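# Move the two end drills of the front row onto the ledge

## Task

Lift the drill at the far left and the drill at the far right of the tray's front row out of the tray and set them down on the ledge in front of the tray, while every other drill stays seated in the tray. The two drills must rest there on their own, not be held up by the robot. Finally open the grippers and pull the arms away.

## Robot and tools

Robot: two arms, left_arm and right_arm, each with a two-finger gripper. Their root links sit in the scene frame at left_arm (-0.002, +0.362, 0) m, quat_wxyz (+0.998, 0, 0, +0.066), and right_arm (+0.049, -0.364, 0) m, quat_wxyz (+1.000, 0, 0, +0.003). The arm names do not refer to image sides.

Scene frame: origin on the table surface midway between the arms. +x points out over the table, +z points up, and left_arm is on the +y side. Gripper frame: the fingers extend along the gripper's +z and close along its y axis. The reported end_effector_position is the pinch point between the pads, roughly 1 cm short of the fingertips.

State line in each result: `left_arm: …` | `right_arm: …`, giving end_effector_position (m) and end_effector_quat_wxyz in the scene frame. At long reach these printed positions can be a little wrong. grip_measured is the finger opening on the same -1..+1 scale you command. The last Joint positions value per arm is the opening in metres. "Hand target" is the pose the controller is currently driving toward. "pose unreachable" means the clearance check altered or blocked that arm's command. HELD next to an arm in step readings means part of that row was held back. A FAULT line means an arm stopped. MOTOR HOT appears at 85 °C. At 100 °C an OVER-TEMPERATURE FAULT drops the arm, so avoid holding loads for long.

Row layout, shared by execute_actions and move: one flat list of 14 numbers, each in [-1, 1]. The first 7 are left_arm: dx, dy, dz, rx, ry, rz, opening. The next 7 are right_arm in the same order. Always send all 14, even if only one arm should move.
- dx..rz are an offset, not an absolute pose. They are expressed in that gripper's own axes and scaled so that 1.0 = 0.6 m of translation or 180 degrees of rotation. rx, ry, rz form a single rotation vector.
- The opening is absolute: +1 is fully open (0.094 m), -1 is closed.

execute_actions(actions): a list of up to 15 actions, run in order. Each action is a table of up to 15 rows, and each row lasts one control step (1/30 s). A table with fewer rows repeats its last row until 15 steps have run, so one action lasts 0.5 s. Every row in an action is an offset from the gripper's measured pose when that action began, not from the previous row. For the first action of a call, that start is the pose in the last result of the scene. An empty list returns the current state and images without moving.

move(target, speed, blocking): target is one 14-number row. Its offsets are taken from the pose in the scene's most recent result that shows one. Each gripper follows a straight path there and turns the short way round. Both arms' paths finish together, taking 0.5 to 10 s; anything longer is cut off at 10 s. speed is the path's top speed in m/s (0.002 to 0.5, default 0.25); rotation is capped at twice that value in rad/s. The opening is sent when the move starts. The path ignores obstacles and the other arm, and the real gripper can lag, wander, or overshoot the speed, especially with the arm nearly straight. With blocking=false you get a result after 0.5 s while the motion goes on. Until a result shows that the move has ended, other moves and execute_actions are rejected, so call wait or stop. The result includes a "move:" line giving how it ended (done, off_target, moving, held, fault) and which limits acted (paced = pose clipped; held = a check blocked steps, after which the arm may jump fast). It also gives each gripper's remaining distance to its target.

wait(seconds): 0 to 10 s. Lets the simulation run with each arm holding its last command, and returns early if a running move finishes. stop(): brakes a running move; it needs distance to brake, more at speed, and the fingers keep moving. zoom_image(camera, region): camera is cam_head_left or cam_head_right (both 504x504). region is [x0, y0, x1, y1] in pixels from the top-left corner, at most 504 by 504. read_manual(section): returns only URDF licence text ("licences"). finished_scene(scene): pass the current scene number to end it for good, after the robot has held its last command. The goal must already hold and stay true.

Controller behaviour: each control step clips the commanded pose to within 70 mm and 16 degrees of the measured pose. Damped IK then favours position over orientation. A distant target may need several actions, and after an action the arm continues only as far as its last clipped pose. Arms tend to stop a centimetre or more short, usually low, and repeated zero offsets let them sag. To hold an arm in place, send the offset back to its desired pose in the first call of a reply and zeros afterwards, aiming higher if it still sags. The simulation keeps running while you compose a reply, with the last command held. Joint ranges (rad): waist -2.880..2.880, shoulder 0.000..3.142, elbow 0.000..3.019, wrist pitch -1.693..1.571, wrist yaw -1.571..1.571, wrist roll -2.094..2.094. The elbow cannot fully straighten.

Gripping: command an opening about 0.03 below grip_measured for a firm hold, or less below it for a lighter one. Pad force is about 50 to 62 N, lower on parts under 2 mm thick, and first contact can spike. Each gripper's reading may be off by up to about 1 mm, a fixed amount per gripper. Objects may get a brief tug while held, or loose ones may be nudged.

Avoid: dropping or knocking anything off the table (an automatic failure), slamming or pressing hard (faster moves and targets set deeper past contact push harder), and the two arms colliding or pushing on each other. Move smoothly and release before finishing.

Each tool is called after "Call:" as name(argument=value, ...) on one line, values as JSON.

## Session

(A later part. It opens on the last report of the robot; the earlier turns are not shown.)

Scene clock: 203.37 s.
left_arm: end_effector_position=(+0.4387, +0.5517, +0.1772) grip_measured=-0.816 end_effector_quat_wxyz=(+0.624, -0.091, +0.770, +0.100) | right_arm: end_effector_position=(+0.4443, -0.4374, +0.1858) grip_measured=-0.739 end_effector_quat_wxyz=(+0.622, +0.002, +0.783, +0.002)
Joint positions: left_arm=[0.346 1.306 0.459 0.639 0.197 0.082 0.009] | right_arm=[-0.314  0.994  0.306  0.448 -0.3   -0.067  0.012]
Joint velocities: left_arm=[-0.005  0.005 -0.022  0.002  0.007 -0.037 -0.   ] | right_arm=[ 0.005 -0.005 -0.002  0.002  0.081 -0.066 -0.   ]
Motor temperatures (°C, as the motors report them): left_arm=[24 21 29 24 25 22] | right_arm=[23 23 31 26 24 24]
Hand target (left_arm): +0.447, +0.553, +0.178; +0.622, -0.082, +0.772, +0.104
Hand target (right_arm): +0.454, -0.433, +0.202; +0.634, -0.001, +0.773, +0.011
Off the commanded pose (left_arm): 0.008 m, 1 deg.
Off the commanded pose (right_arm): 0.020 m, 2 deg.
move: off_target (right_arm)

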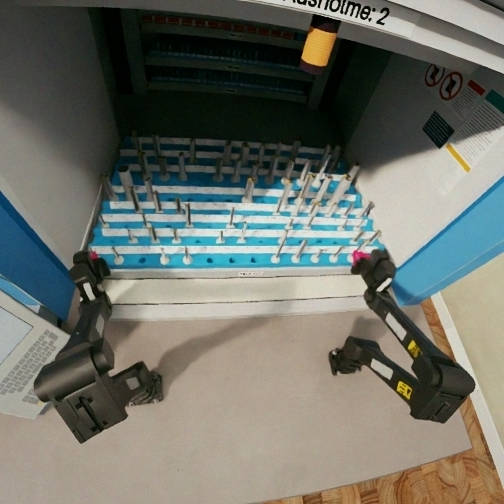

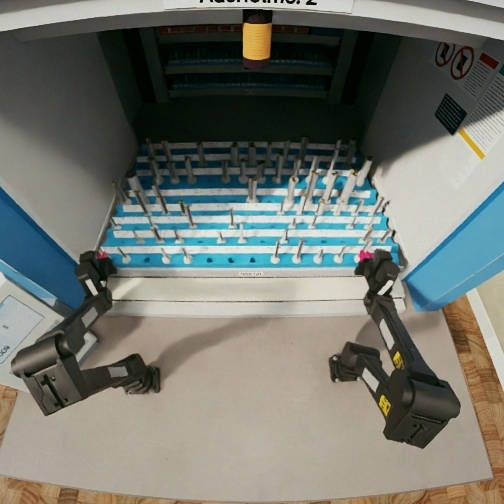

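Call:
execute_actions(actions=[[[-0.031,0,0.025,0,-0.012,0,-0.87,-0.063,-0.003,0.016,0,-0.022,0,-0.8],[-0.031,0,0.025,0,-0.012,0,-0.87,-0.063,-0.003,0.016,0,-0.022,0,-0.8],[-0.036,0,0.024,0,-0.012,0,-0.87,-0.068,-0.003,0.015,0,-0.022,0,-0.8],[-0.041,0,0.023,0,-0.012,0,-0.87,-0.073,-0.003,0.014,0,-0.022,0,-0.8],[-0.046,0,0.022,0,-0.012,0,-0.87,-0.078,-0.003,0.013,0,-0.022,0,-0.8],[-0.051,0,0.021,0,-0.012,0,-0.87,-0.083,-0.003,0.012,0,-0.022,0,-0.8],[-0.056,0,0.020,0,-0.012,0,-0.87,-0.088,-0.003,0.011,0,-0.022,0,-0.8],[-0.061,0,0.019,0,-0.012,0,-0.87,-0.093,-0.003,0.010,0,-0.022,0,-0.8]],[[-0.041,0,0.023,0,-0.012,0,-0.87,-0.073,-0.003,0.014,0,-0.022,0,-0.8],[-0.046,0,0.022,0,-0.012,0,-0.87,-0.078,-0.003,0.013,0,-0.022,0,-0.8],[-0.051,0,0.021,0,-0.012,0,-0.87,-0.083,-0.003,0.012,0,-0.022,0,-0.8],[-0.056,0,0.020,0,-0.012,0,-0.87,-0.088,-0.003,0.011,0,-0.022,0,-0.8],[-0.061,0,0.019,0,-0.012,0,-0.87,-0.093,-0.003,0.010,0,-0.022,0,-0.8],[-0.066,0,0.018,0,-0.012,0,-0.87,-0.098,-0.003,0.009,0,-0.022,0,-0.8]]])

Call:
zoom_image(camera="cam_head_right", region=[40, 210, 160, 300])

Call:
zoom_image(camera="cam_head_left", region=[300, 210, 420, 300])

Scene clock: 216.97 s.
left_arm: end_effector_position=(+0.4388, +0.5523, +0.1777) grip_measured=-0.816 end_effector_quat_wxyz=(+0.605, -0.102, +0.784, +0.091) | right_arm: end_effector_position=(+0.4448, -0.4380, +0.1869) grip_measured=-0.739 end_effector_quat_wxyz=(+0.598, +0.006, +0.801, +0.003)
Joint positions: left_arm=[0.345 1.276 0.481 0.538 0.192 0.07  0.009] | right_arm=[-0.311  0.962  0.341  0.319 -0.29  -0.075  0.012]
Joint velocities: left_arm=[-0.005 -0.005 -0.002 -0.002  0.022 -0.022  0.001] | right_arm=[-0.005 -0.005  0.002  0.002 -0.037 -0.022 -0.001]
Motor temperatures (°C, as the motors report them): left_arm=[24 21 29 24 25 22] | right_arm=[23 23 30 25 24 24]
Hand target (left_arm): +0.455, +0.556, +0.214; +0.630, -0.096, +0.764, +0.097
Hand target (right_arm): +0.461, -0.440, +0.242; +0.638, +0.005, +0.770, +0.003
Off the commanded pose (left_arm): 0.041 m, 4 deg.
Off the commanded pose (right_arm): 0.059 m, 6 deg.
Step readings (end_effector_position; steps 1 to 15: 1st action; 16 to 30: 2nd action):
0: left_arm (+0.4387, +0.5517, +0.1772) | right_arm (+0.4443, -0.4374, +0.1858)
1: left_arm (+0.4387, +0.5519, +0.1774) | right_arm (+0.4444, -0.4378, +0.1859)
2: left_arm (+0.4387, +0.5519, +0.1774) | right_arm (+0.4445, -0.4377, +0.1859)
4: left_arm (+0.4386, +0.5520, +0.1774) | right_arm (+0.4445, -0.4378, +0.1862)
8: left_arm (+0.4386, +0.5521, +0.1775) | right_arm (+0.4446, -0.4378, +0.1868)
15: left_arm (+0.4386, +0.5520, +0.1774) | right_arm (+0.4445, -0.4378, +0.1869)
16: left_arm (+0.4386, +0.5520, +0.1774) | right_arm (+0.4445, -0.4378, +0.1867)
17: left_arm (+0.4385, +0.5521, +0.1772) | right_arm (+0.4447, -0.4378, +0.1865)
19: left_arm (+0.4388, +0.5523, +0.1774) | right_arm (+0.4449, -0.4380, +0.1866)
23: left_arm (+0.4387, +0.5523, +0.1777) | right_arm (+0.4448, -0.4380, +0.1870)
30: end_effector_position above

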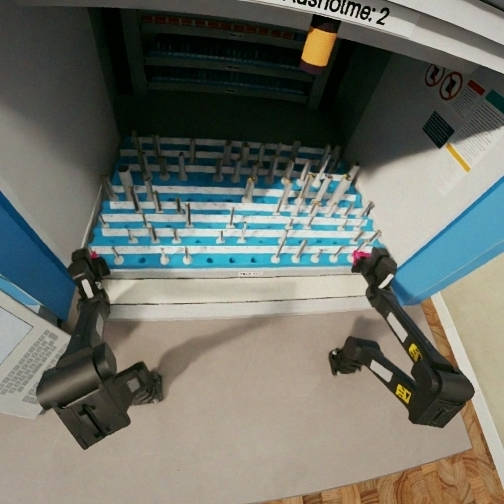

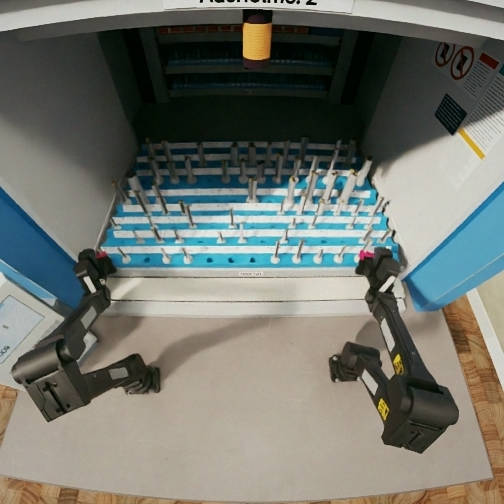

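Region (40, 210, 160, 300) of cam_head_right's 504x504 image, scaled by 4.200, with more detail than that image has; it fills the top 378 rows of this view, and the rest is white.

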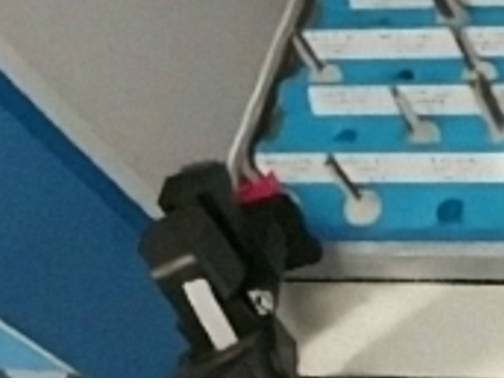

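Region (300, 210, 420, 300) of cam_head_left's 504x504 image, scaled by 4.200, with more detail than that image has; it fills the top 378 rows of this view, and the rest is white.

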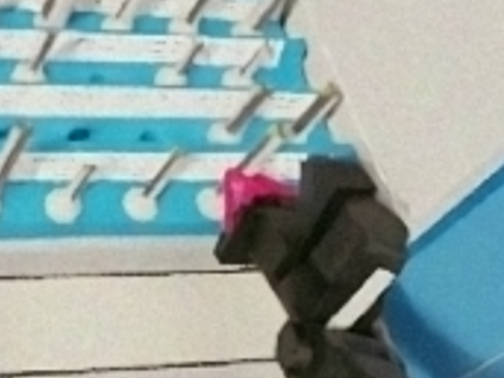

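Call:
execute_actions(actions=[[[-0.07,0,0.012,0,-0.03,0,-0.9,-0.1,0,0.0,0,-0.035,0,-0.85],[-0.08,0,0.008,0,-0.035,0,-0.9,-0.105,0,-0.003,0,-0.04,0,-0.85],[-0.09,0,0.004,0,-0.04,0,-0.9,-0.11,0,-0.006,0,-0.045,0,-0.85],[-0.10,0,0.0,0,-0.045,0,-0.9,-0.115,0,-0.01,0,-0.05,0,-0.85],[-0.11,0,-0.004,0,-0.05,0,-0.9,-0.115,0,-0.01,0,-0.05,0,-0.85],[-0.115,0,-0.008,0,-0.05,0,-0.9,-0.115,0,-0.01,0,-0.05,0,-0.85]]])

Scene clock: 225.17 s.
left_arm: end_effector_position=(+0.4372, +0.5515, +0.1975) grip_measured=-0.816 end_effector_quat_wxyz=(+0.623, -0.101, +0.770, +0.094) | right_arm: end_effector_position=(+0.4446, -0.4377, +0.1885) grip_measured=-0.739 end_effector_quat_wxyz=(+0.600, +0.006, +0.800, +0.002)
Joint positions: left_arm=[0.345 1.237 0.481 0.546 0.192 0.059 0.009] | right_arm=[-0.309  0.957  0.341  0.319 -0.287 -0.075  0.012]
Joint velocities: left_arm=[ 0.005 -0.015 -0.012 -0.012 -0.007  0.051 -0.002] | right_arm=[-0.005 -0.005  0.002  0.017 -0.066 -0.007 -0.001]
Motor temperatures (°C, as the motors report them): left_arm=[24 22 30 24 25 22] | right_arm=[23 23 32 25 24 25]
Hand target (left_arm): +0.449, +0.554, +0.246; +0.665, -0.094, +0.734, +0.100
Hand target (right_arm): +0.456, -0.439, +0.253; +0.659, +0.005, +0.752, +0.003
Off the commanded pose (left_arm): 0.050 m, 6 deg.
Off the commanded pose (right_arm): 0.068 m, 9 deg.
Step readings (end_effector_position):
0: left_arm (+0.4388, +0.5523, +0.1777) | right_arm (+0.4447, -0.4380, +0.1868)
1: left_arm (+0.4389, +0.5524, +0.1782) | right_arm (+0.4447, -0.4380, +0.1872)
2: left_arm (+0.4390, +0.5524, +0.1786) | right_arm (+0.4447, -0.4379, +0.1876)
4: left_arm (+0.4391, +0.5525, +0.1792) | right_arm (+0.4446, -0.4377, +0.1881)
8: left_arm (+0.4383, +0.5520, +0.1888) | right_arm (+0.4446, -0.4377, +0.1885)
15: end_effector_position above

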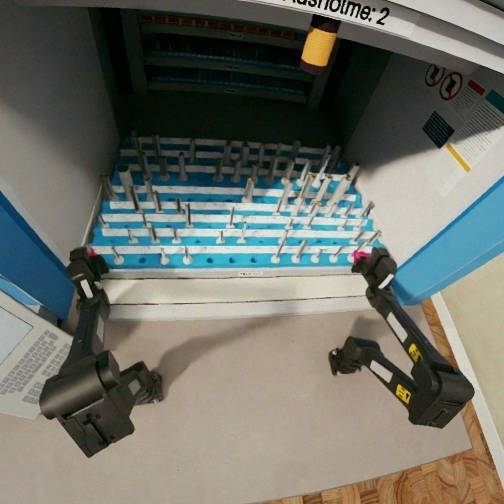

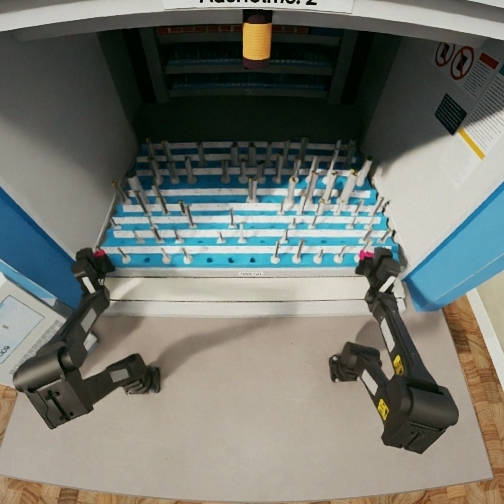

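Call:
execute_actions(actions=[[[-0.09,0,0.0,0,-0.035,0,-0.9,-0.112,0,-0.015,0,-0.05,0,-0.85],[-0.095,0,0.0,0,-0.035,0,-0.9,-0.11,0,-0.022,0,-0.053,0,-0.85],[-0.10,0,0.0,0,-0.035,0,-0.9,-0.109,0,-0.03,0,-0.056,0,-0.85],[-0.107,0,0.0,0,-0.035,0,-0.9,-0.107,0,-0.04,0,-0.06,0,-0.85],[-0.115,0,0.0,0,-0.035,0,-0.9,-0.107,0,-0.04,0,-0.06,0,-0.85]]])

Call:
zoom_image(camera="cam_head_right", region=[40, 210, 160, 300])

Call:
zoom_image(camera="cam_head_left", region=[300, 210, 420, 300])

Scene clock: 232.67 s.
left_arm: end_effector_position=(+0.4361, +0.5515, +0.1971) grip_measured=-0.816 end_effector_quat_wxyz=(+0.613, -0.106, +0.778, +0.091) | right_arm: end_effector_position=(+0.4398, -0.4372, +0.1950) grip_measured=-0.739 end_effector_quat_wxyz=(+0.608, +0.005, +0.794, +0.002)
Joint positions: left_arm=[0.345 1.221 0.49  0.493 0.189 0.058 0.009] | right_arm=[-0.315  0.926  0.332  0.319 -0.295 -0.073  0.012]
Joint velocities: left_arm=[-0.005 -0.015  0.027 -0.012  0.037  0.037 -0.001] | right_arm=[-0.024 -0.103 -0.042 -0.002 -0.007  0.037 -0.003]
Motor temperatures (°C, as the motors report them): left_arm=[24 22 30 24 25 22] | right_arm=[23 23 32 26 24 25]
Hand target (left_arm): +0.447, +0.553, +0.264; +0.665, -0.096, +0.734, +0.100
Hand target (right_arm): +0.440, -0.439, +0.254; +0.671, +0.004, +0.742, +0.001
Off the commanded pose (left_arm): 0.070 m, 8 deg.
Off the commanded pose (right_arm): 0.062 m, 10 deg.
Step readings (end_effector_position):
0: left_arm (+0.4372, +0.5515, +0.1975) | right_arm (+0.4446, -0.4377, +0.1885)
1: left_arm (+0.4371, +0.5516, +0.1977) | right_arm (+0.4445, -0.4377, +0.1888)
2: left_arm (+0.4368, +0.5516, +0.1975) | right_arm (+0.4445, -0.4376, +0.1892)
4: left_arm (+0.4362, +0.5515, +0.1970) | right_arm (+0.4439, -0.4372, +0.1911)
8: left_arm (+0.4362, +0.5515, +0.1973) | right_arm (+0.4418, -0.4372, +0.1931)
15: end_effector_position above

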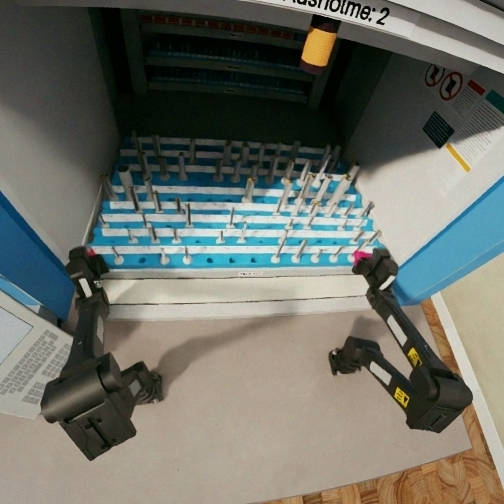

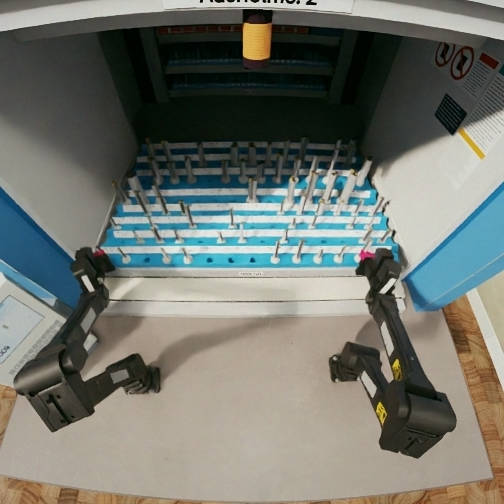

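Region (40, 210, 160, 300) of cam_head_right's 504x504 image, scaled by 4.200, with more detail than that image has; it fills the top 378 rows of this view, and the rest is white.

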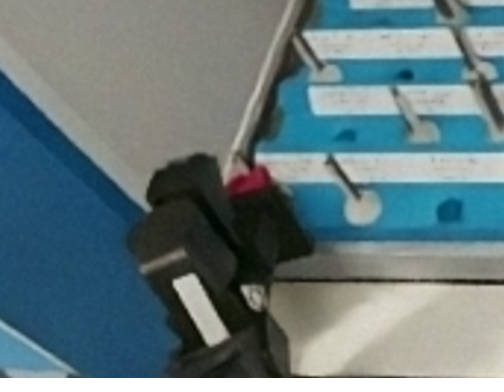

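Region (300, 210, 420, 300) of cam_head_left's 504x504 image, scaled by 4.200, with more detail than that image has; it fills the top 378 rows of this view, and the rest is white.

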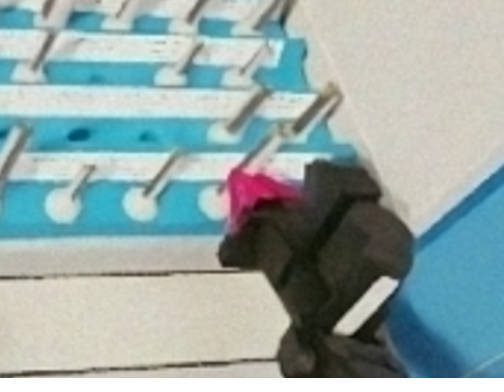

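Call:
wait(seconds=0)

Call:
zoom_image(camera="cam_head_left", region=[300, 210, 420, 300])

Scene clock: 248.27 s.
left_arm: end_effector_position=(+0.4361, +0.5515, +0.1971) grip_measured=-0.816 end_effector_quat_wxyz=(+0.613, -0.106, +0.778, +0.091) | right_arm: end_effector_position=(+0.4382, -0.4371, +0.1967) grip_measured=-0.744 end_effector_quat_wxyz=(+0.610, +0.006, +0.792, +0.002)
Joint positions: left_arm=[0.345 1.221 0.49  0.493 0.189 0.058 0.009] | right_arm=[-0.316  0.917  0.328  0.319 -0.296 -0.069  0.012]
Joint velocities: left_arm=[ 0.005  0.015  0.007 -0.002 -0.022 -0.051  0.001] | right_arm=[-0.015 -0.015  0.007 -0.012 -0.022  0.022 -0.001]
Motor temperatures (°C, as the motors report them): left_arm=[24 22 31 24 25 22] | right_arm=[23 23 31 26 24 25]
Hand target (left_arm): +0.447, +0.553, +0.264; +0.665, -0.096, +0.734, +0.100
Hand target (right_arm): +0.440, -0.439, +0.254; +0.671, +0.004, +0.742, +0.001
Off the commanded pose (left_arm): 0.070 m, 8 deg.
Off the commanded pose (right_arm): 0.060 m, 9 deg.

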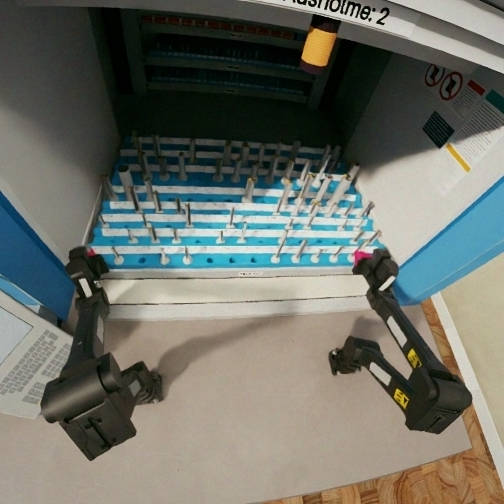

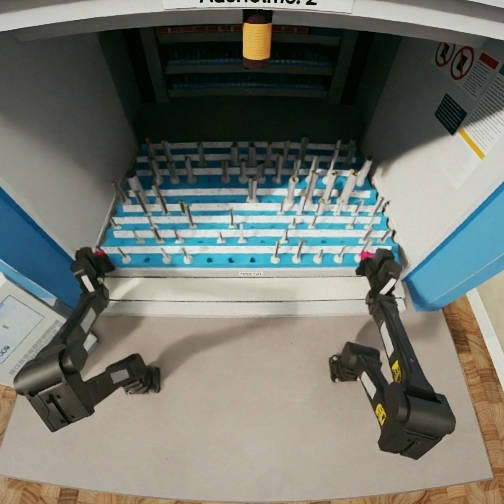

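Region (300, 210, 420, 300) of cam_head_left's 504x504 image, scaled by 4.200, with more detail than that image has; it fills the top 378 rows of this view, and the rest is white.

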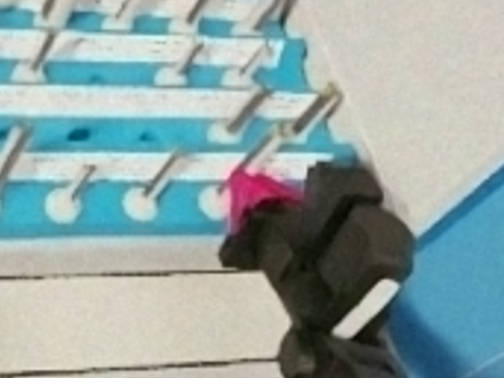

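Call:
execute_actions(actions=[[[-0.112,0.002,0.008,0,-0.045,0,-0.9,-0.06,0,-0.01,0,-0.03,0,-0.85],[-0.11,0.004,0.016,0,-0.045,0,-0.9,-0.03,0,0,0,-0.01,0,-0.85],[-0.108,0.005,0.023,0,-0.045,0,-0.9,0,0,0,0,0,0,-0.85]],[[-0.108,0.005,0.023,0,-0.045,0,-0.9,0,0,0,0,0,0,-0.2]]])

Call:
zoom_image(camera="cam_head_right", region=[40, 210, 160, 300])

Call:
zoom_image(camera="cam_head_left", region=[300, 210, 420, 300])

Scene clock: 273.47 s.
left_arm: end_effector_position=(+0.4366, +0.5517, +0.1978) grip_measured=-0.816 end_effector_quat_wxyz=(+0.614, -0.106, +0.777, +0.091) | right_arm: end_effector_position=(+0.4382, -0.4375, +0.1942) grip_measured=-0.202 end_effector_quat_wxyz=(+0.608, +0.005, +0.794, +0.001)
Joint positions: left_arm=[0.345 1.222 0.491 0.497 0.189 0.057 0.009] | right_arm=[-0.316  0.921  0.328  0.316 -0.294 -0.075  0.037]
Joint velocities: left_arm=[-0.005 -0.005  0.022 -0.002 -0.051  0.037  0.001] | right_arm=[-0.005  0.005  0.002  0.002 -0.007 -0.066  0.001]
Motor temperatures (°C, as the motors report them): left_arm=[24 22 32 24 24 22] | right_arm=[23 23 31 26 25 25]
Hand target (left_arm): +0.457, +0.560, +0.258; +0.667, -0.098, +0.732, +0.099
Hand target (right_arm): +0.438, -0.437, +0.194; +0.608, +0.005, +0.794, +0.001
Off the commanded pose (left_arm): 0.066 m, 8 deg.
Off the commanded pose (right_arm): 0.000 m, 0 deg.
Step readings (end_effector_position; steps 1 to 15: 1st action; 16 to 30: 2nd action):
0: left_arm (+0.4361, +0.5515, +0.1971) | right_arm (+0.4382, -0.4371, +0.1967)
1: left_arm (+0.4361, +0.5515, +0.1971) | right_arm (+0.4381, -0.4372, +0.1963)
2: left_arm (+0.4363, +0.5516, +0.1975) | right_arm (+0.4381, -0.4374, +0.1952)
4: left_arm (+0.4365, +0.5517, +0.1977) | right_arm (+0.4382, -0.4375, +0.1944)
8: left_arm (+0.4365, +0.5517, +0.1978) | right_arm (+0.4382, -0.4375, +0.1942)
15: left_arm (+0.4365, +0.5517, +0.1978) | right_arm (+0.4382, -0.4375, +0.1942)
16: left_arm (+0.4365, +0.5517, +0.1979) | right_arm (+0.4382, -0.4375, +0.1942)
17: left_arm (+0.4366, +0.5517, +0.1978) | right_arm (+0.4382, -0.4375, +0.1942)
19: left_arm (+0.4366, +0.5517, +0.1978) | right_arm (+0.4382, -0.4375, +0.1942)
23: left_arm (+0.4366, +0.5517, +0.1978) | right_arm (+0.4382, -0.4375, +0.1942)
30: end_effector_position above

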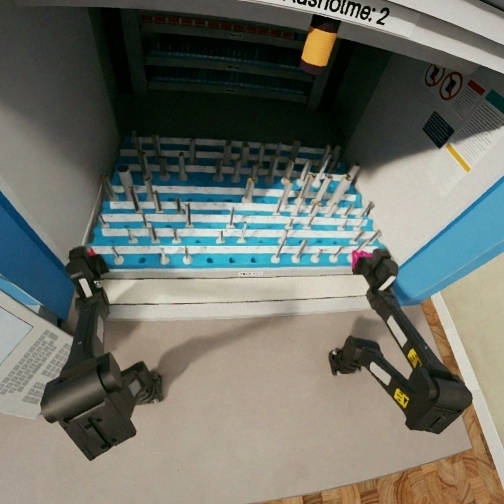

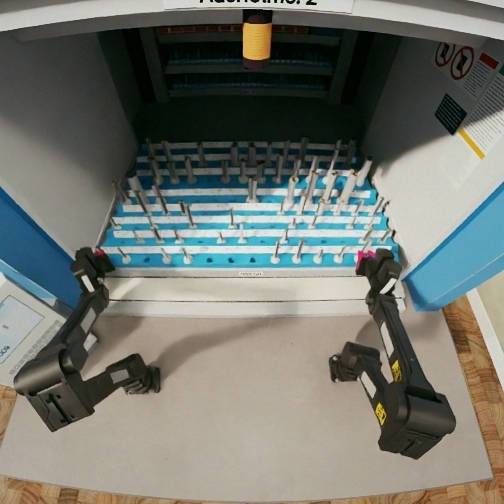

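Region (40, 210, 160, 300) of cam_head_right's 504x504 image, scaled by 4.200, with more detail than that image has; it fills the top 378 rows of this view, and the rest is white.

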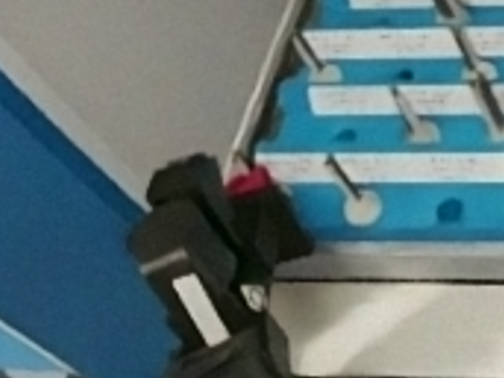

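Region (300, 210, 420, 300) of cam_head_left's 504x504 image, scaled by 4.200, with more detail than that image has; it fills the top 378 rows of this view, and the rest is white.

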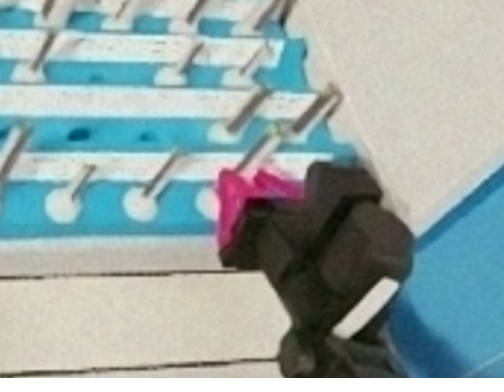

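Call:
move(target=[-0.115,0,-0.008,0,-0.055,0,-0.9, -0.095,-0.003,0.027,0,0.405,0,0.3], speed=0.2)

Call:
zoom_image(camera="cam_head_right", region=[40, 210, 160, 300])

Call:
zoom_image(camera="cam_head_left", region=[300, 190, 420, 280])

Call:
zoom_image(camera="cam_head_right", region=[300, 190, 420, 280])

Scene clock: 300.07 s.
left_arm: end_effector_position=(+0.4362, +0.5515, +0.2134) grip_measured=-0.816 end_effector_quat_wxyz=(+0.631, -0.105, +0.763, +0.094) | right_arm: end_effector_position=(+0.4573, -0.4410, +0.2189) grip_measured=+0.298 end_effector_quat_wxyz=(-0.003, +0.007, +1.000, +0.019)
Joint positions: left_arm=[0.345 1.2   0.491 0.52  0.189 0.048 0.009] | right_arm=[-0.205  1.441  1.309 -1.452 -0.037 -0.187  0.061]
Joint velocities: left_arm=[-0.015 -0.005 -0.002 -0.012 -0.037 -0.007 -0.   ] | right_arm=[-0.024 -0.005  0.017 -0.002  0.007 -0.066  0.   ]
Motor temperatures (°C, as the motors report them): left_arm=[24 22 32 24 25 22] | right_arm=[23 23 31 26 24 25]
Hand target (left_arm): +0.445, +0.554, +0.266; +0.678, -0.097, +0.721, +0.101
Hand target (right_arm): +0.471, -0.441, +0.241; +0.018, +0.001, +1.000, +0.013
Off the commanded pose (left_arm): 0.054 m, 7 deg.
Off the commanded pose (right_arm): 0.029 m, 3 deg.
move: off_target (left_arm, right_arm)

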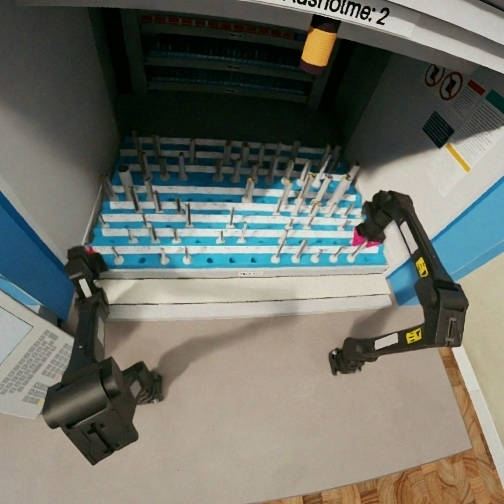

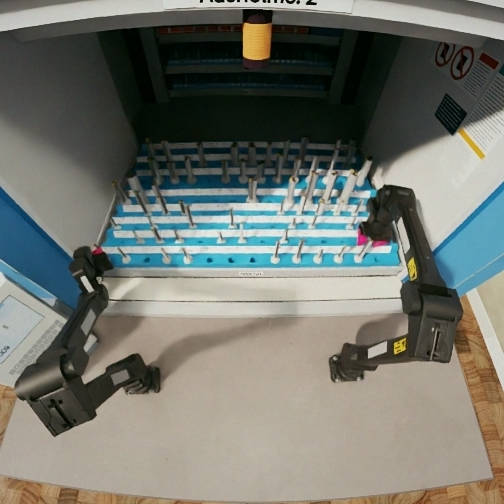

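Region (40, 210, 160, 300) of cam_head_right's 504x504 image, scaled by 4.200, with more detail than that image has; it fills the top 378 rows of this view, and the rest is white.

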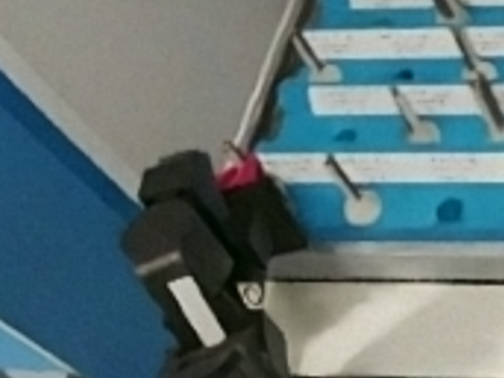

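Region (300, 190, 420, 280) of cam_head_left's 504x504 image, scaled by 4.200, with more detail than that image has; it fills the top 378 rows of this view, and the rest is white.

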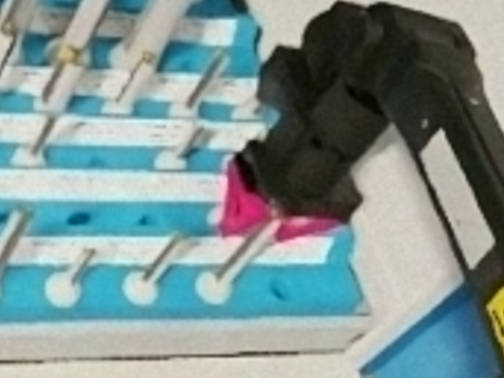

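Region (300, 190, 420, 280) of cam_head_right's 504x504 image, scaled by 4.200, with more detail than that image has; it fills the top 378 rows of this view, and the rest is white.

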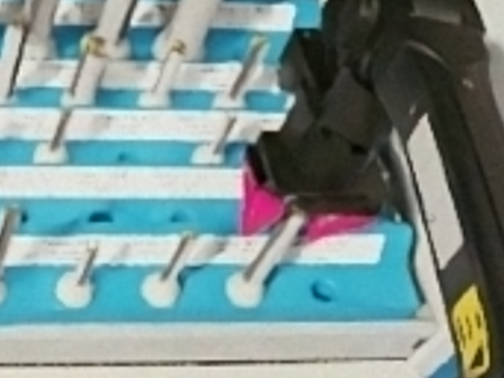

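Call:
move(target=[-0.115,0,-0.004,0,-0.055,0,-0.9, 0.022,0.007,0.0,0,0,0,0.3], speed=0.05)

Call:
zoom_image(camera="cam_head_right", region=[40, 210, 160, 300])

Call:
zoom_image(camera="cam_head_left", region=[300, 190, 420, 280])

Call:
zoom_image(camera="cam_head_right", region=[300, 190, 420, 280])

Scene clock: 309.47 s.
left_arm: end_effector_position=(+0.4355, +0.5514, +0.2249) grip_measured=-0.816 end_effector_quat_wxyz=(+0.645, -0.104, +0.751, +0.097) | right_arm: end_effector_position=(+0.4456, -0.4387, +0.2131) grip_measured=+0.298 end_effector_quat_wxyz=(-0.011, +0.007, +1.000, +0.021)
Joint positions: left_arm=[0.345 1.186 0.489 0.545 0.187 0.04  0.009] | right_arm=[-0.205  1.422  1.274 -1.452 -0.037 -0.187  0.061]
Joint velocities: left_arm=[-0.005 -0.005  0.002 -0.002  0.007 -0.037  0.001] | right_arm=[-0.015 -0.005 -0.002  0.002 -0.007  0.095 -0.   ]
Motor temperatures (°C, as the motors report them): left_arm=[24 22 32 24 24 22] | right_arm=[23 23 32 25 24 25]
Hand target (left_arm): +0.443, +0.553, +0.281; +0.694, -0.095, +0.706, +0.104
Hand target (right_arm): +0.444, -0.436, +0.219; -0.003, +0.007, +1.000, +0.019
Off the commanded pose (left_arm): 0.058 m, 8 deg.
Off the commanded pose (right_arm): 0.007 m, 1 deg.
move: off_target (left_arm)

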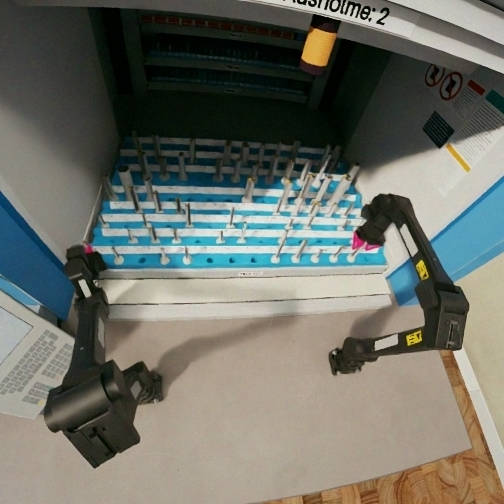

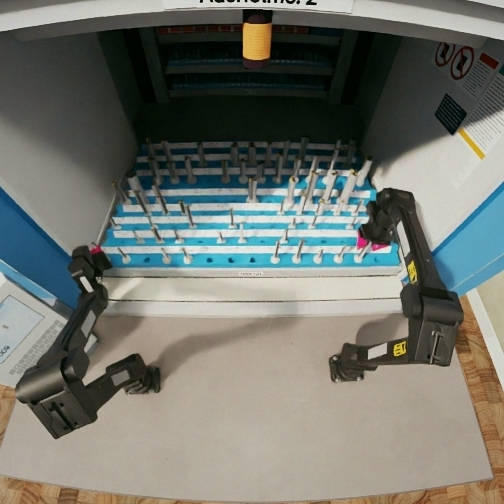

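Region (40, 210, 160, 300) of cam_head_right's 504x504 image, scaled by 4.200, with more detail than that image has; it fills the top 378 rows of this view, and the rest is white.

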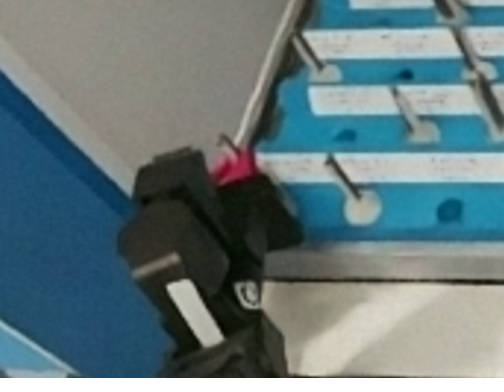

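Region (300, 190, 420, 280) of cam_head_left's 504x504 image, scaled by 4.200, with more detail than that image has; it fills the top 378 rows of this view, and the rest is white.

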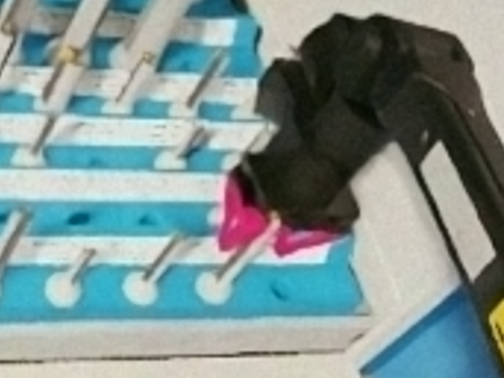

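Region (300, 190, 420, 280) of cam_head_right's 504x504 image, scaled by 4.200, with more detail than that image has; it fills the top 378 rows of this view, and the rest is white.

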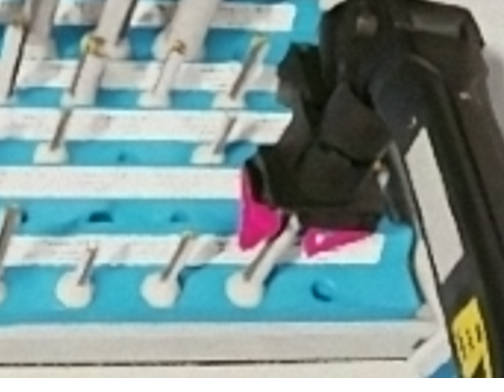

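Call:
move(target=[-0.115,0,0.002,0,-0.06,0,-0.9, -0.005,0.002,-0.01,0,-0.004,0,-0.85], speed=0.06)

Call:
zoom_image(camera="cam_head_right", region=[40, 210, 160, 300])

Call:
zoom_image(camera="cam_head_left", region=[300, 190, 420, 280])

Scene clock: 315.83 s.
left_arm: end_effector_position=(+0.4367, +0.5521, +0.2406) grip_measured=-0.816 end_effector_quat_wxyz=(+0.670, -0.103, +0.729, +0.100) | right_arm: end_effector_position=(+0.4456, -0.4386, +0.2131) grip_measured=-0.738 end_effector_quat_wxyz=(-0.011, +0.007, +1.000, +0.021)
Joint positions: left_arm=[0.345 1.186 0.487 0.614 0.187 0.022 0.009] | right_arm=[-0.205  1.422  1.274 -1.452 -0.036 -0.187  0.012]
Joint velocities: left_arm=[-0.005  0.005 -0.002  0.007 -0.051 -0.037 -0.001] | right_arm=[ 0.005 -0.005  0.022 -0.017 -0.139  0.022  0.001]
Motor temperatures (°C, as the motors report them): left_arm=[24 22 32 24 24 22] | right_arm=[23 23 31 25 24 25]
Hand target (left_arm): +0.444, +0.554, +0.292; +0.712, -0.094, +0.687, +0.108
Hand target (right_arm): +0.449, -0.438, +0.219; -0.005, +0.007, +1.000, +0.021
Off the commanded pose (left_arm): 0.053 m, 7 deg.
Off the commanded pose (right_arm): 0.007 m, 1 deg.
move: off_target (left_arm)

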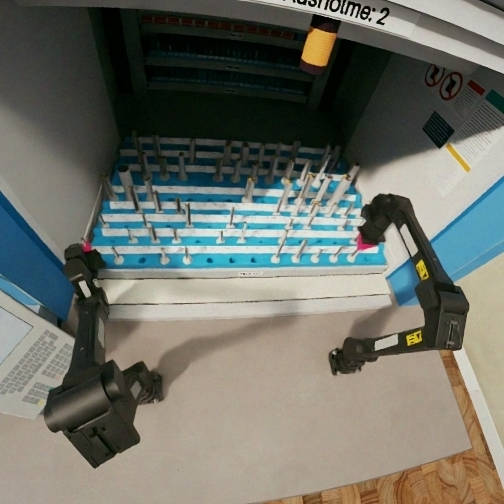

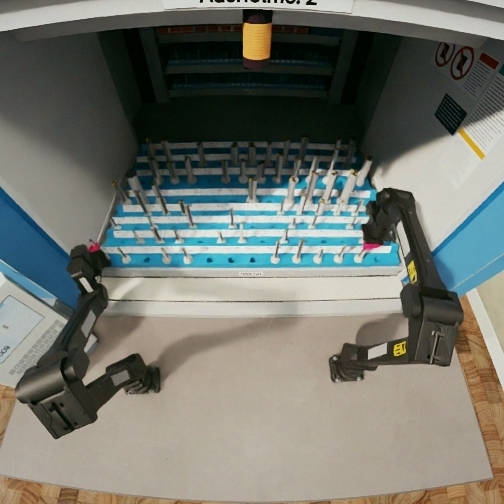

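Region (40, 210, 160, 300) of cam_head_right's 504x504 image, scaled by 4.200, with more detail than that image has; it fills the top 378 rows of this view, and the rest is white.

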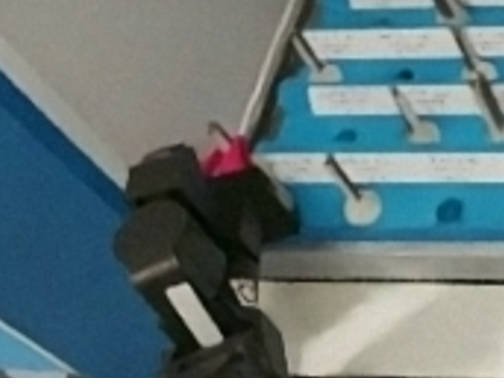

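Region (300, 190, 420, 280) of cam_head_left's 504x504 image, scaled by 4.200, with more detail than that image has; it fills the top 378 rows of this view, and the rest is white.

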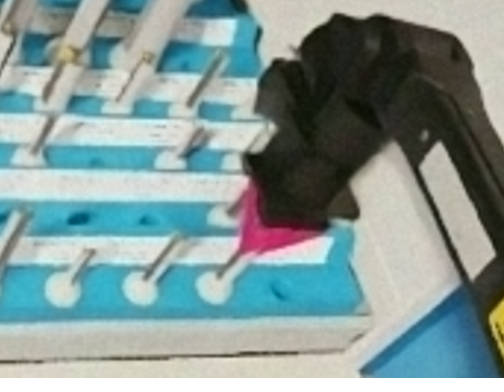

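Call:
move(target=[-0.17,0,0.02,0,-0.04,0,-0.9, -0.04,0,-0.167,0,-0.02,0,-0.85], speed=0.05)

Call:
zoom_image(camera="cam_head_right", region=[40, 210, 160, 300])

Call:
zoom_image(camera="cam_head_left", region=[300, 190, 420, 280])

Scene clock: 321.80 s.
left_arm: end_effector_position=(+0.4364, +0.5532, +0.2675) grip_measured=-0.816 end_effector_quat_wxyz=(+0.666, -0.110, +0.731, +0.098) | right_arm: end_effector_position=(+0.4572, -0.4409, +0.2754) grip_measured=-0.738 end_effector_quat_wxyz=(-0.020, +0.008, +0.999, +0.026)
Joint positions: left_arm=[0.345 1.114 0.534 0.485 0.18  0.014 0.009] | right_arm=[-0.208  1.456  1.472 -1.637 -0.044 -0.187  0.012]
Joint velocities: left_arm=[ 0.005 -0.005  0.012 -0.032 -0.007  0.007  0.001] | right_arm=[-0.015 -0.005 -0.002  0.012 -0.081 -0.037 -0.001]
Motor temperatures (°C, as the motors report them): left_arm=[24 22 32 24 24 22] | right_arm=[23 23 32 25 24 25]
Hand target (left_arm): +0.449, +0.556, +0.341; +0.714, -0.097, +0.685, +0.107
Hand target (right_arm): +0.471, -0.443, +0.312; +0.021, +0.007, +1.000, +0.020
Off the commanded pose (left_arm): 0.077 m, 8 deg.
Off the commanded pose (right_arm): 0.040 m, 5 deg.
move: off_target (left_arm, right_arm); limits=paced

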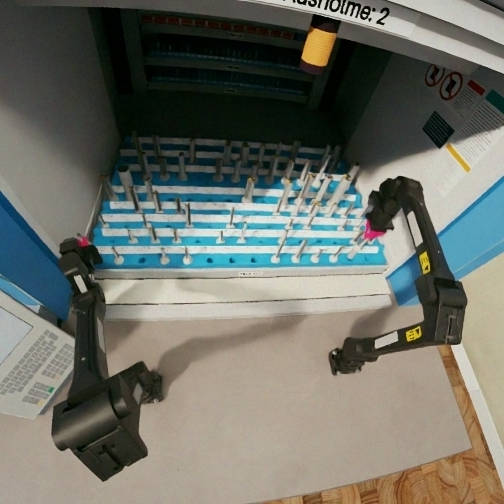

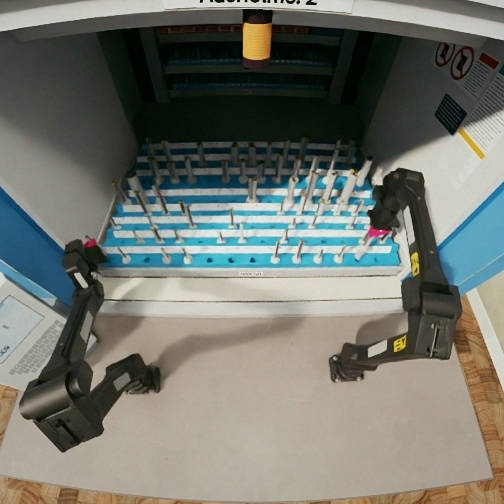

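Region (40, 210, 160, 300) of cam_head_right's 504x504 image, scaled by 4.200, with more detail than that image has; it fills the top 378 rows of this view, and the rest is white.

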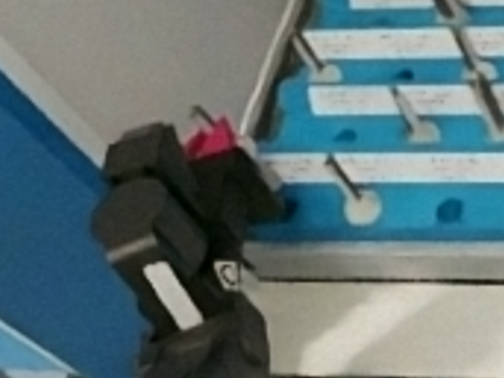

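Region (300, 190, 420, 280) of cam_head_left's 504x504 image, scaled by 4.200, with more detail than that image has; it fills the top 378 rows of this view, and the rest is white.

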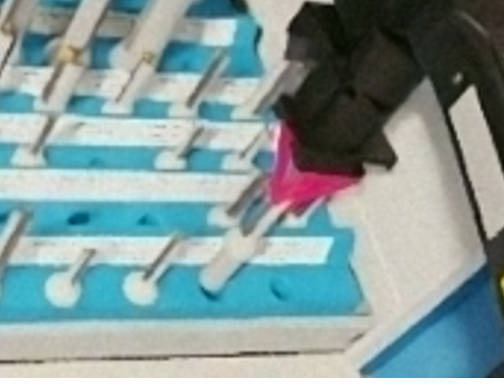

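Call:
execute_actions(actions=[[[-0.1,0,0,0,-0.04,0,-0.9,-0.02,0,-0.07,0,-0.03,0,-0.85],[-0.1,-0.002,-0.01,0,-0.04,0,-0.9,-0.015,0,-0.08,0,-0.035,0,-0.85],[-0.1,-0.004,-0.02,0,-0.04,0,-0.9,-0.01,0,-0.09,0,-0.04,0,-0.85],[-0.1,-0.006,-0.03,0,-0.04,0,-0.9,-0.005,0,-0.1,0,-0.045,0,-0.85],[-0.095,-0.008,-0.04,0,-0.04,0,-0.9,0,0,-0.11,0,-0.045,0,-0.85],[-0.095,-0.01,-0.05,0,-0.04,0,-0.9,0,0,-0.115,0,-0.045,0,-0.85]],[[-0.09,-0.005,-0.02,0,-0.03,0,-0.9,0,0,-0.08,0,-0.04,0,-0.85],[-0.09,-0.007,-0.03,0,-0.03,0,-0.9,0,0,-0.09,0,-0.04,0,-0.85],[-0.09,-0.01,-0.04,0,-0.03,0,-0.9,0,0,-0.1,0,-0.04,0,-0.85],[-0.09,-0.012,-0.05,0,-0.03,0,-0.9,0,0,-0.1,0,-0.04,0,-0.85],[-0.09,-0.015,-0.06,0,-0.03,0,-0.9,0,0,-0.1,0,-0.04,0,-0.85]]])

Call:
zoom_image(camera="cam_head_right", region=[40, 210, 160, 300])

Call:
zoom_image(camera="cam_head_left", region=[300, 190, 420, 280])

Scene clock: 351.80 s.
left_arm: end_effector_position=(+0.3831, +0.5274, +0.3616) grip_measured=-0.816 end_effector_quat_wxyz=(+0.724, -0.096, +0.672, +0.119) | right_arm: end_effector_position=(+0.4436, -0.4400, +0.3157) grip_measured=-0.738 end_effector_quat_wxyz=(+0.022, +0.017, +0.999, +0.036)
Joint positions: left_arm=[0.345 0.808 0.519 0.368 0.171 0.006 0.009] | right_arm=[-0.228  1.377  1.497 -1.663 -0.078 -0.187  0.012]
Joint velocities: left_arm=[ 0.005 -0.005 -0.002 -0.061 -0.051 -0.037  0.001] | right_arm=[-0.005 -0.005 -0.002 -0.002 -0.081  0.037 -0.001]
Motor temperatures (°C, as the motors report them): left_arm=[24 22 36 24 24 22] | right_arm=[23 24 35 25 24 25]
Hand target (left_arm): +0.383, +0.523, +0.372; +0.733, -0.096, +0.664, +0.114
Hand target (right_arm): +0.449, -0.443, +0.360; +0.071, +0.014, +0.997, +0.027
Off the commanded pose (left_arm): 0.010 m, 2 deg.
Off the commanded pose (right_arm): 0.046 m, 5 deg.
joint sent to its limit (right arm) — the command would take joint 4 (wrist pitch) past its lower limit, so that joint was sent only as far as its limit.
Step readings (end_effector_position; steps 1 to 15: 1st action; 16 to 30: 2nd action):
0: left_arm (+0.4364, +0.5532, +0.2674) | right_arm (+0.4572, -0.4409, +0.2752)
1: left_arm (+0.4363, +0.5532, +0.2677) | right_arm (+0.4574, -0.4404, +0.2752)
2: left_arm (+0.4359, +0.5530, +0.2691) | right_arm (+0.4575, -0.4396, +0.2753)
4: left_arm (+0.4339, +0.5520, +0.2752) | right_arm (+0.4574, -0.4383, +0.2766)
8: left_arm (+0.4231, +0.5464, +0.3005) | right_arm (+0.4525, -0.4385, +0.2853)
15: left_arm (+0.4159, +0.5428, +0.3170) | right_arm (+0.4515, -0.4404, +0.3010)
16: left_arm (+0.4152, +0.5424, +0.3165) | right_arm (+0.4514, -0.4397, +0.3021)
17: left_arm (+0.4135, +0.5416, +0.3172) | right_arm (+0.4510, -0.4390, +0.3031)
19: left_arm (+0.4073, +0.5389, +0.3243) | right_arm (+0.4493, -0.4389, +0.3063)
23: left_arm (+0.3897, +0.5305, +0.3522) | right_arm (+0.4451, -0.4399, +0.3133)
30: end_effector_position above

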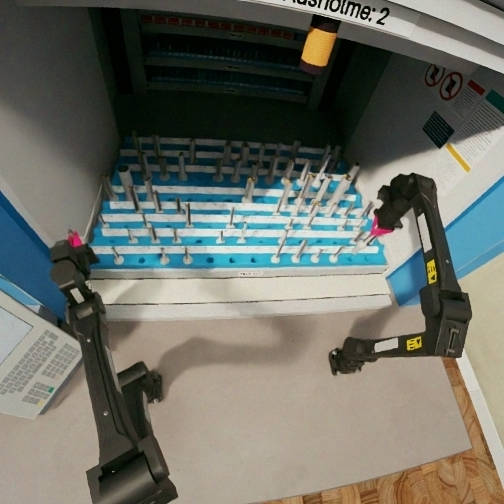

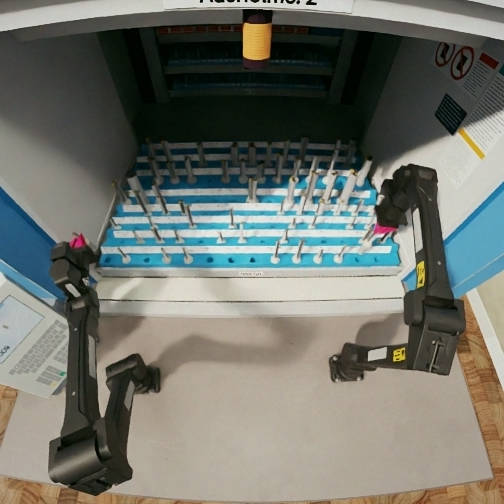

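Region (40, 210, 160, 300) of cam_head_right's 504x504 image, scaled by 4.200, with more detail than that image has; it fills the top 378 rows of this view, and the rest is white.

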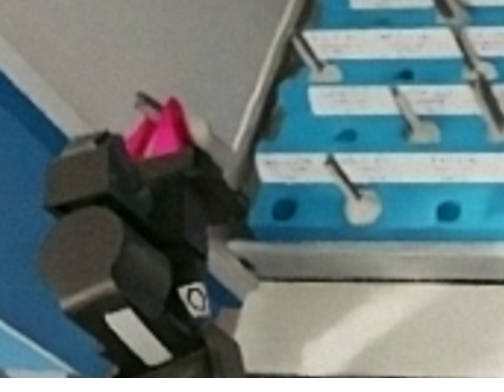

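Region (300, 190, 420, 280) of cam_head_left's 504x504 image, scaled by 4.200, with more detail than that image has; it fills the top 378 rows of this view, and the rest is white.

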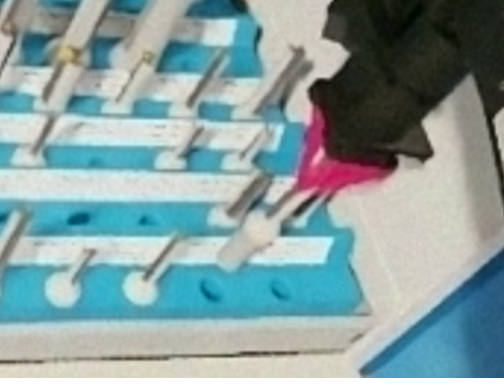

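Call:
move(target=[0.142,-0.198,-0.095,-0.323,0.45,-0.308,-0.9, 0.158,0,0.02,0,0,-0.444,-0.85], speed=0.25)

Call:
zoom_image(camera="cam_head_right", region=[60, 200, 240, 330])

Call:
zoom_image(camera="cam_head_left", region=[60, 200, 240, 330])

Call:
zoom_image(camera="cam_head_left", region=[270, 200, 450, 330])

Scene clock: 371.90 s.
left_arm: end_effector_position=(+0.3514, +0.3931, +0.2392) grip_measured=-0.816 end_effector_quat_wxyz=(-0.032, -0.697, +0.716, +0.006) | right_arm: end_effector_position=(+0.3505, -0.4325, +0.2869) grip_measured=-0.738 end_effector_quat_wxyz=(+0.025, -0.626, +0.779, +0.031)
Joint positions: left_arm=[-0.028  1.306  1.229 -1.552  0.031 -1.439  0.009] | right_arm=[-0.269  1.16   1.232 -1.663 -0.076 -1.618  0.012]
Joint velocities: left_arm=[-0.015 -0.024 -0.017  0.002 -0.095  0.037 -0.001] | right_arm=[-0.005 -0.005  0.027 -0.012  0.022 -0.022  0.   ]
Motor temperatures (°C, as the motors report them): left_arm=[24 22 34 24 25 22] | right_arm=[23 24 35 25 24 25]
Hand target (left_arm): +0.371, +0.398, +0.269; +0.009, +0.706, -0.708, +0.018
Hand target (right_arm): +0.349, -0.434, +0.301; +0.039, -0.628, +0.777, +0.013
Off the commanded pose (left_arm): 0.037 m, 4 deg.
Off the commanded pose (right_arm): 0.013 m, 3 deg.
move: off_target (left_arm, right_arm); limits=paced

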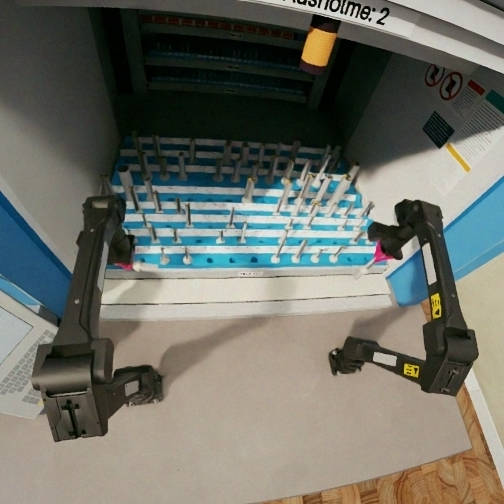

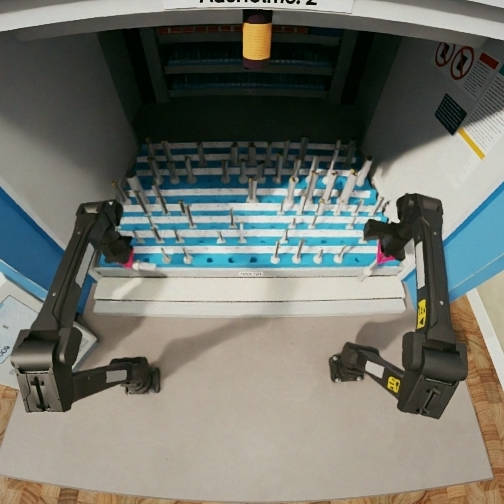

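Region (60, 200, 240, 330) of cam_head_right's 504x504 image, scaled by 2.800, with more detail than that image has.

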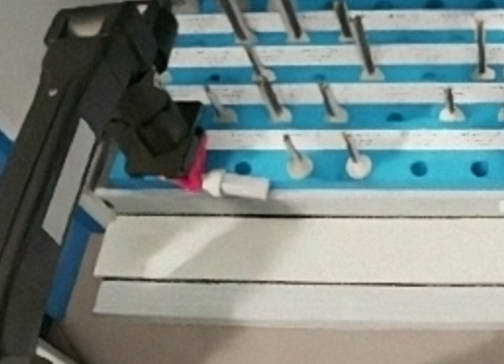

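Region (60, 200, 240, 330) of cam_head_left's 504x504 image, scaled by 2.800, with more detail than that image has.

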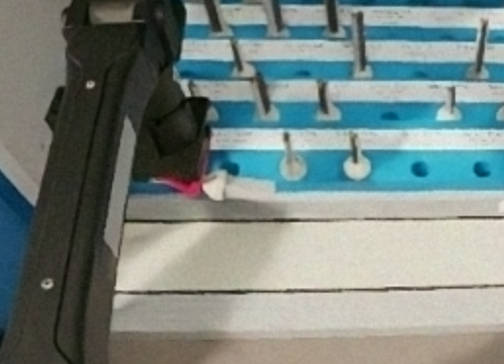

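Region (270, 200, 450, 330) of cam_head_left's 504x504 image, scaled by 2.800, with more detail than that image has.

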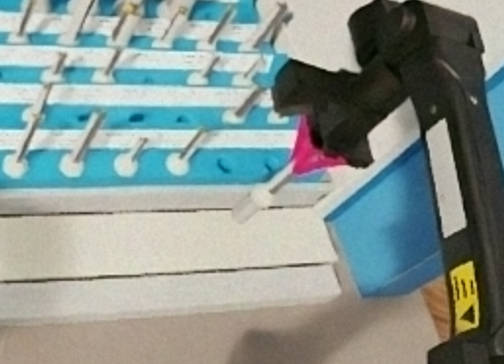

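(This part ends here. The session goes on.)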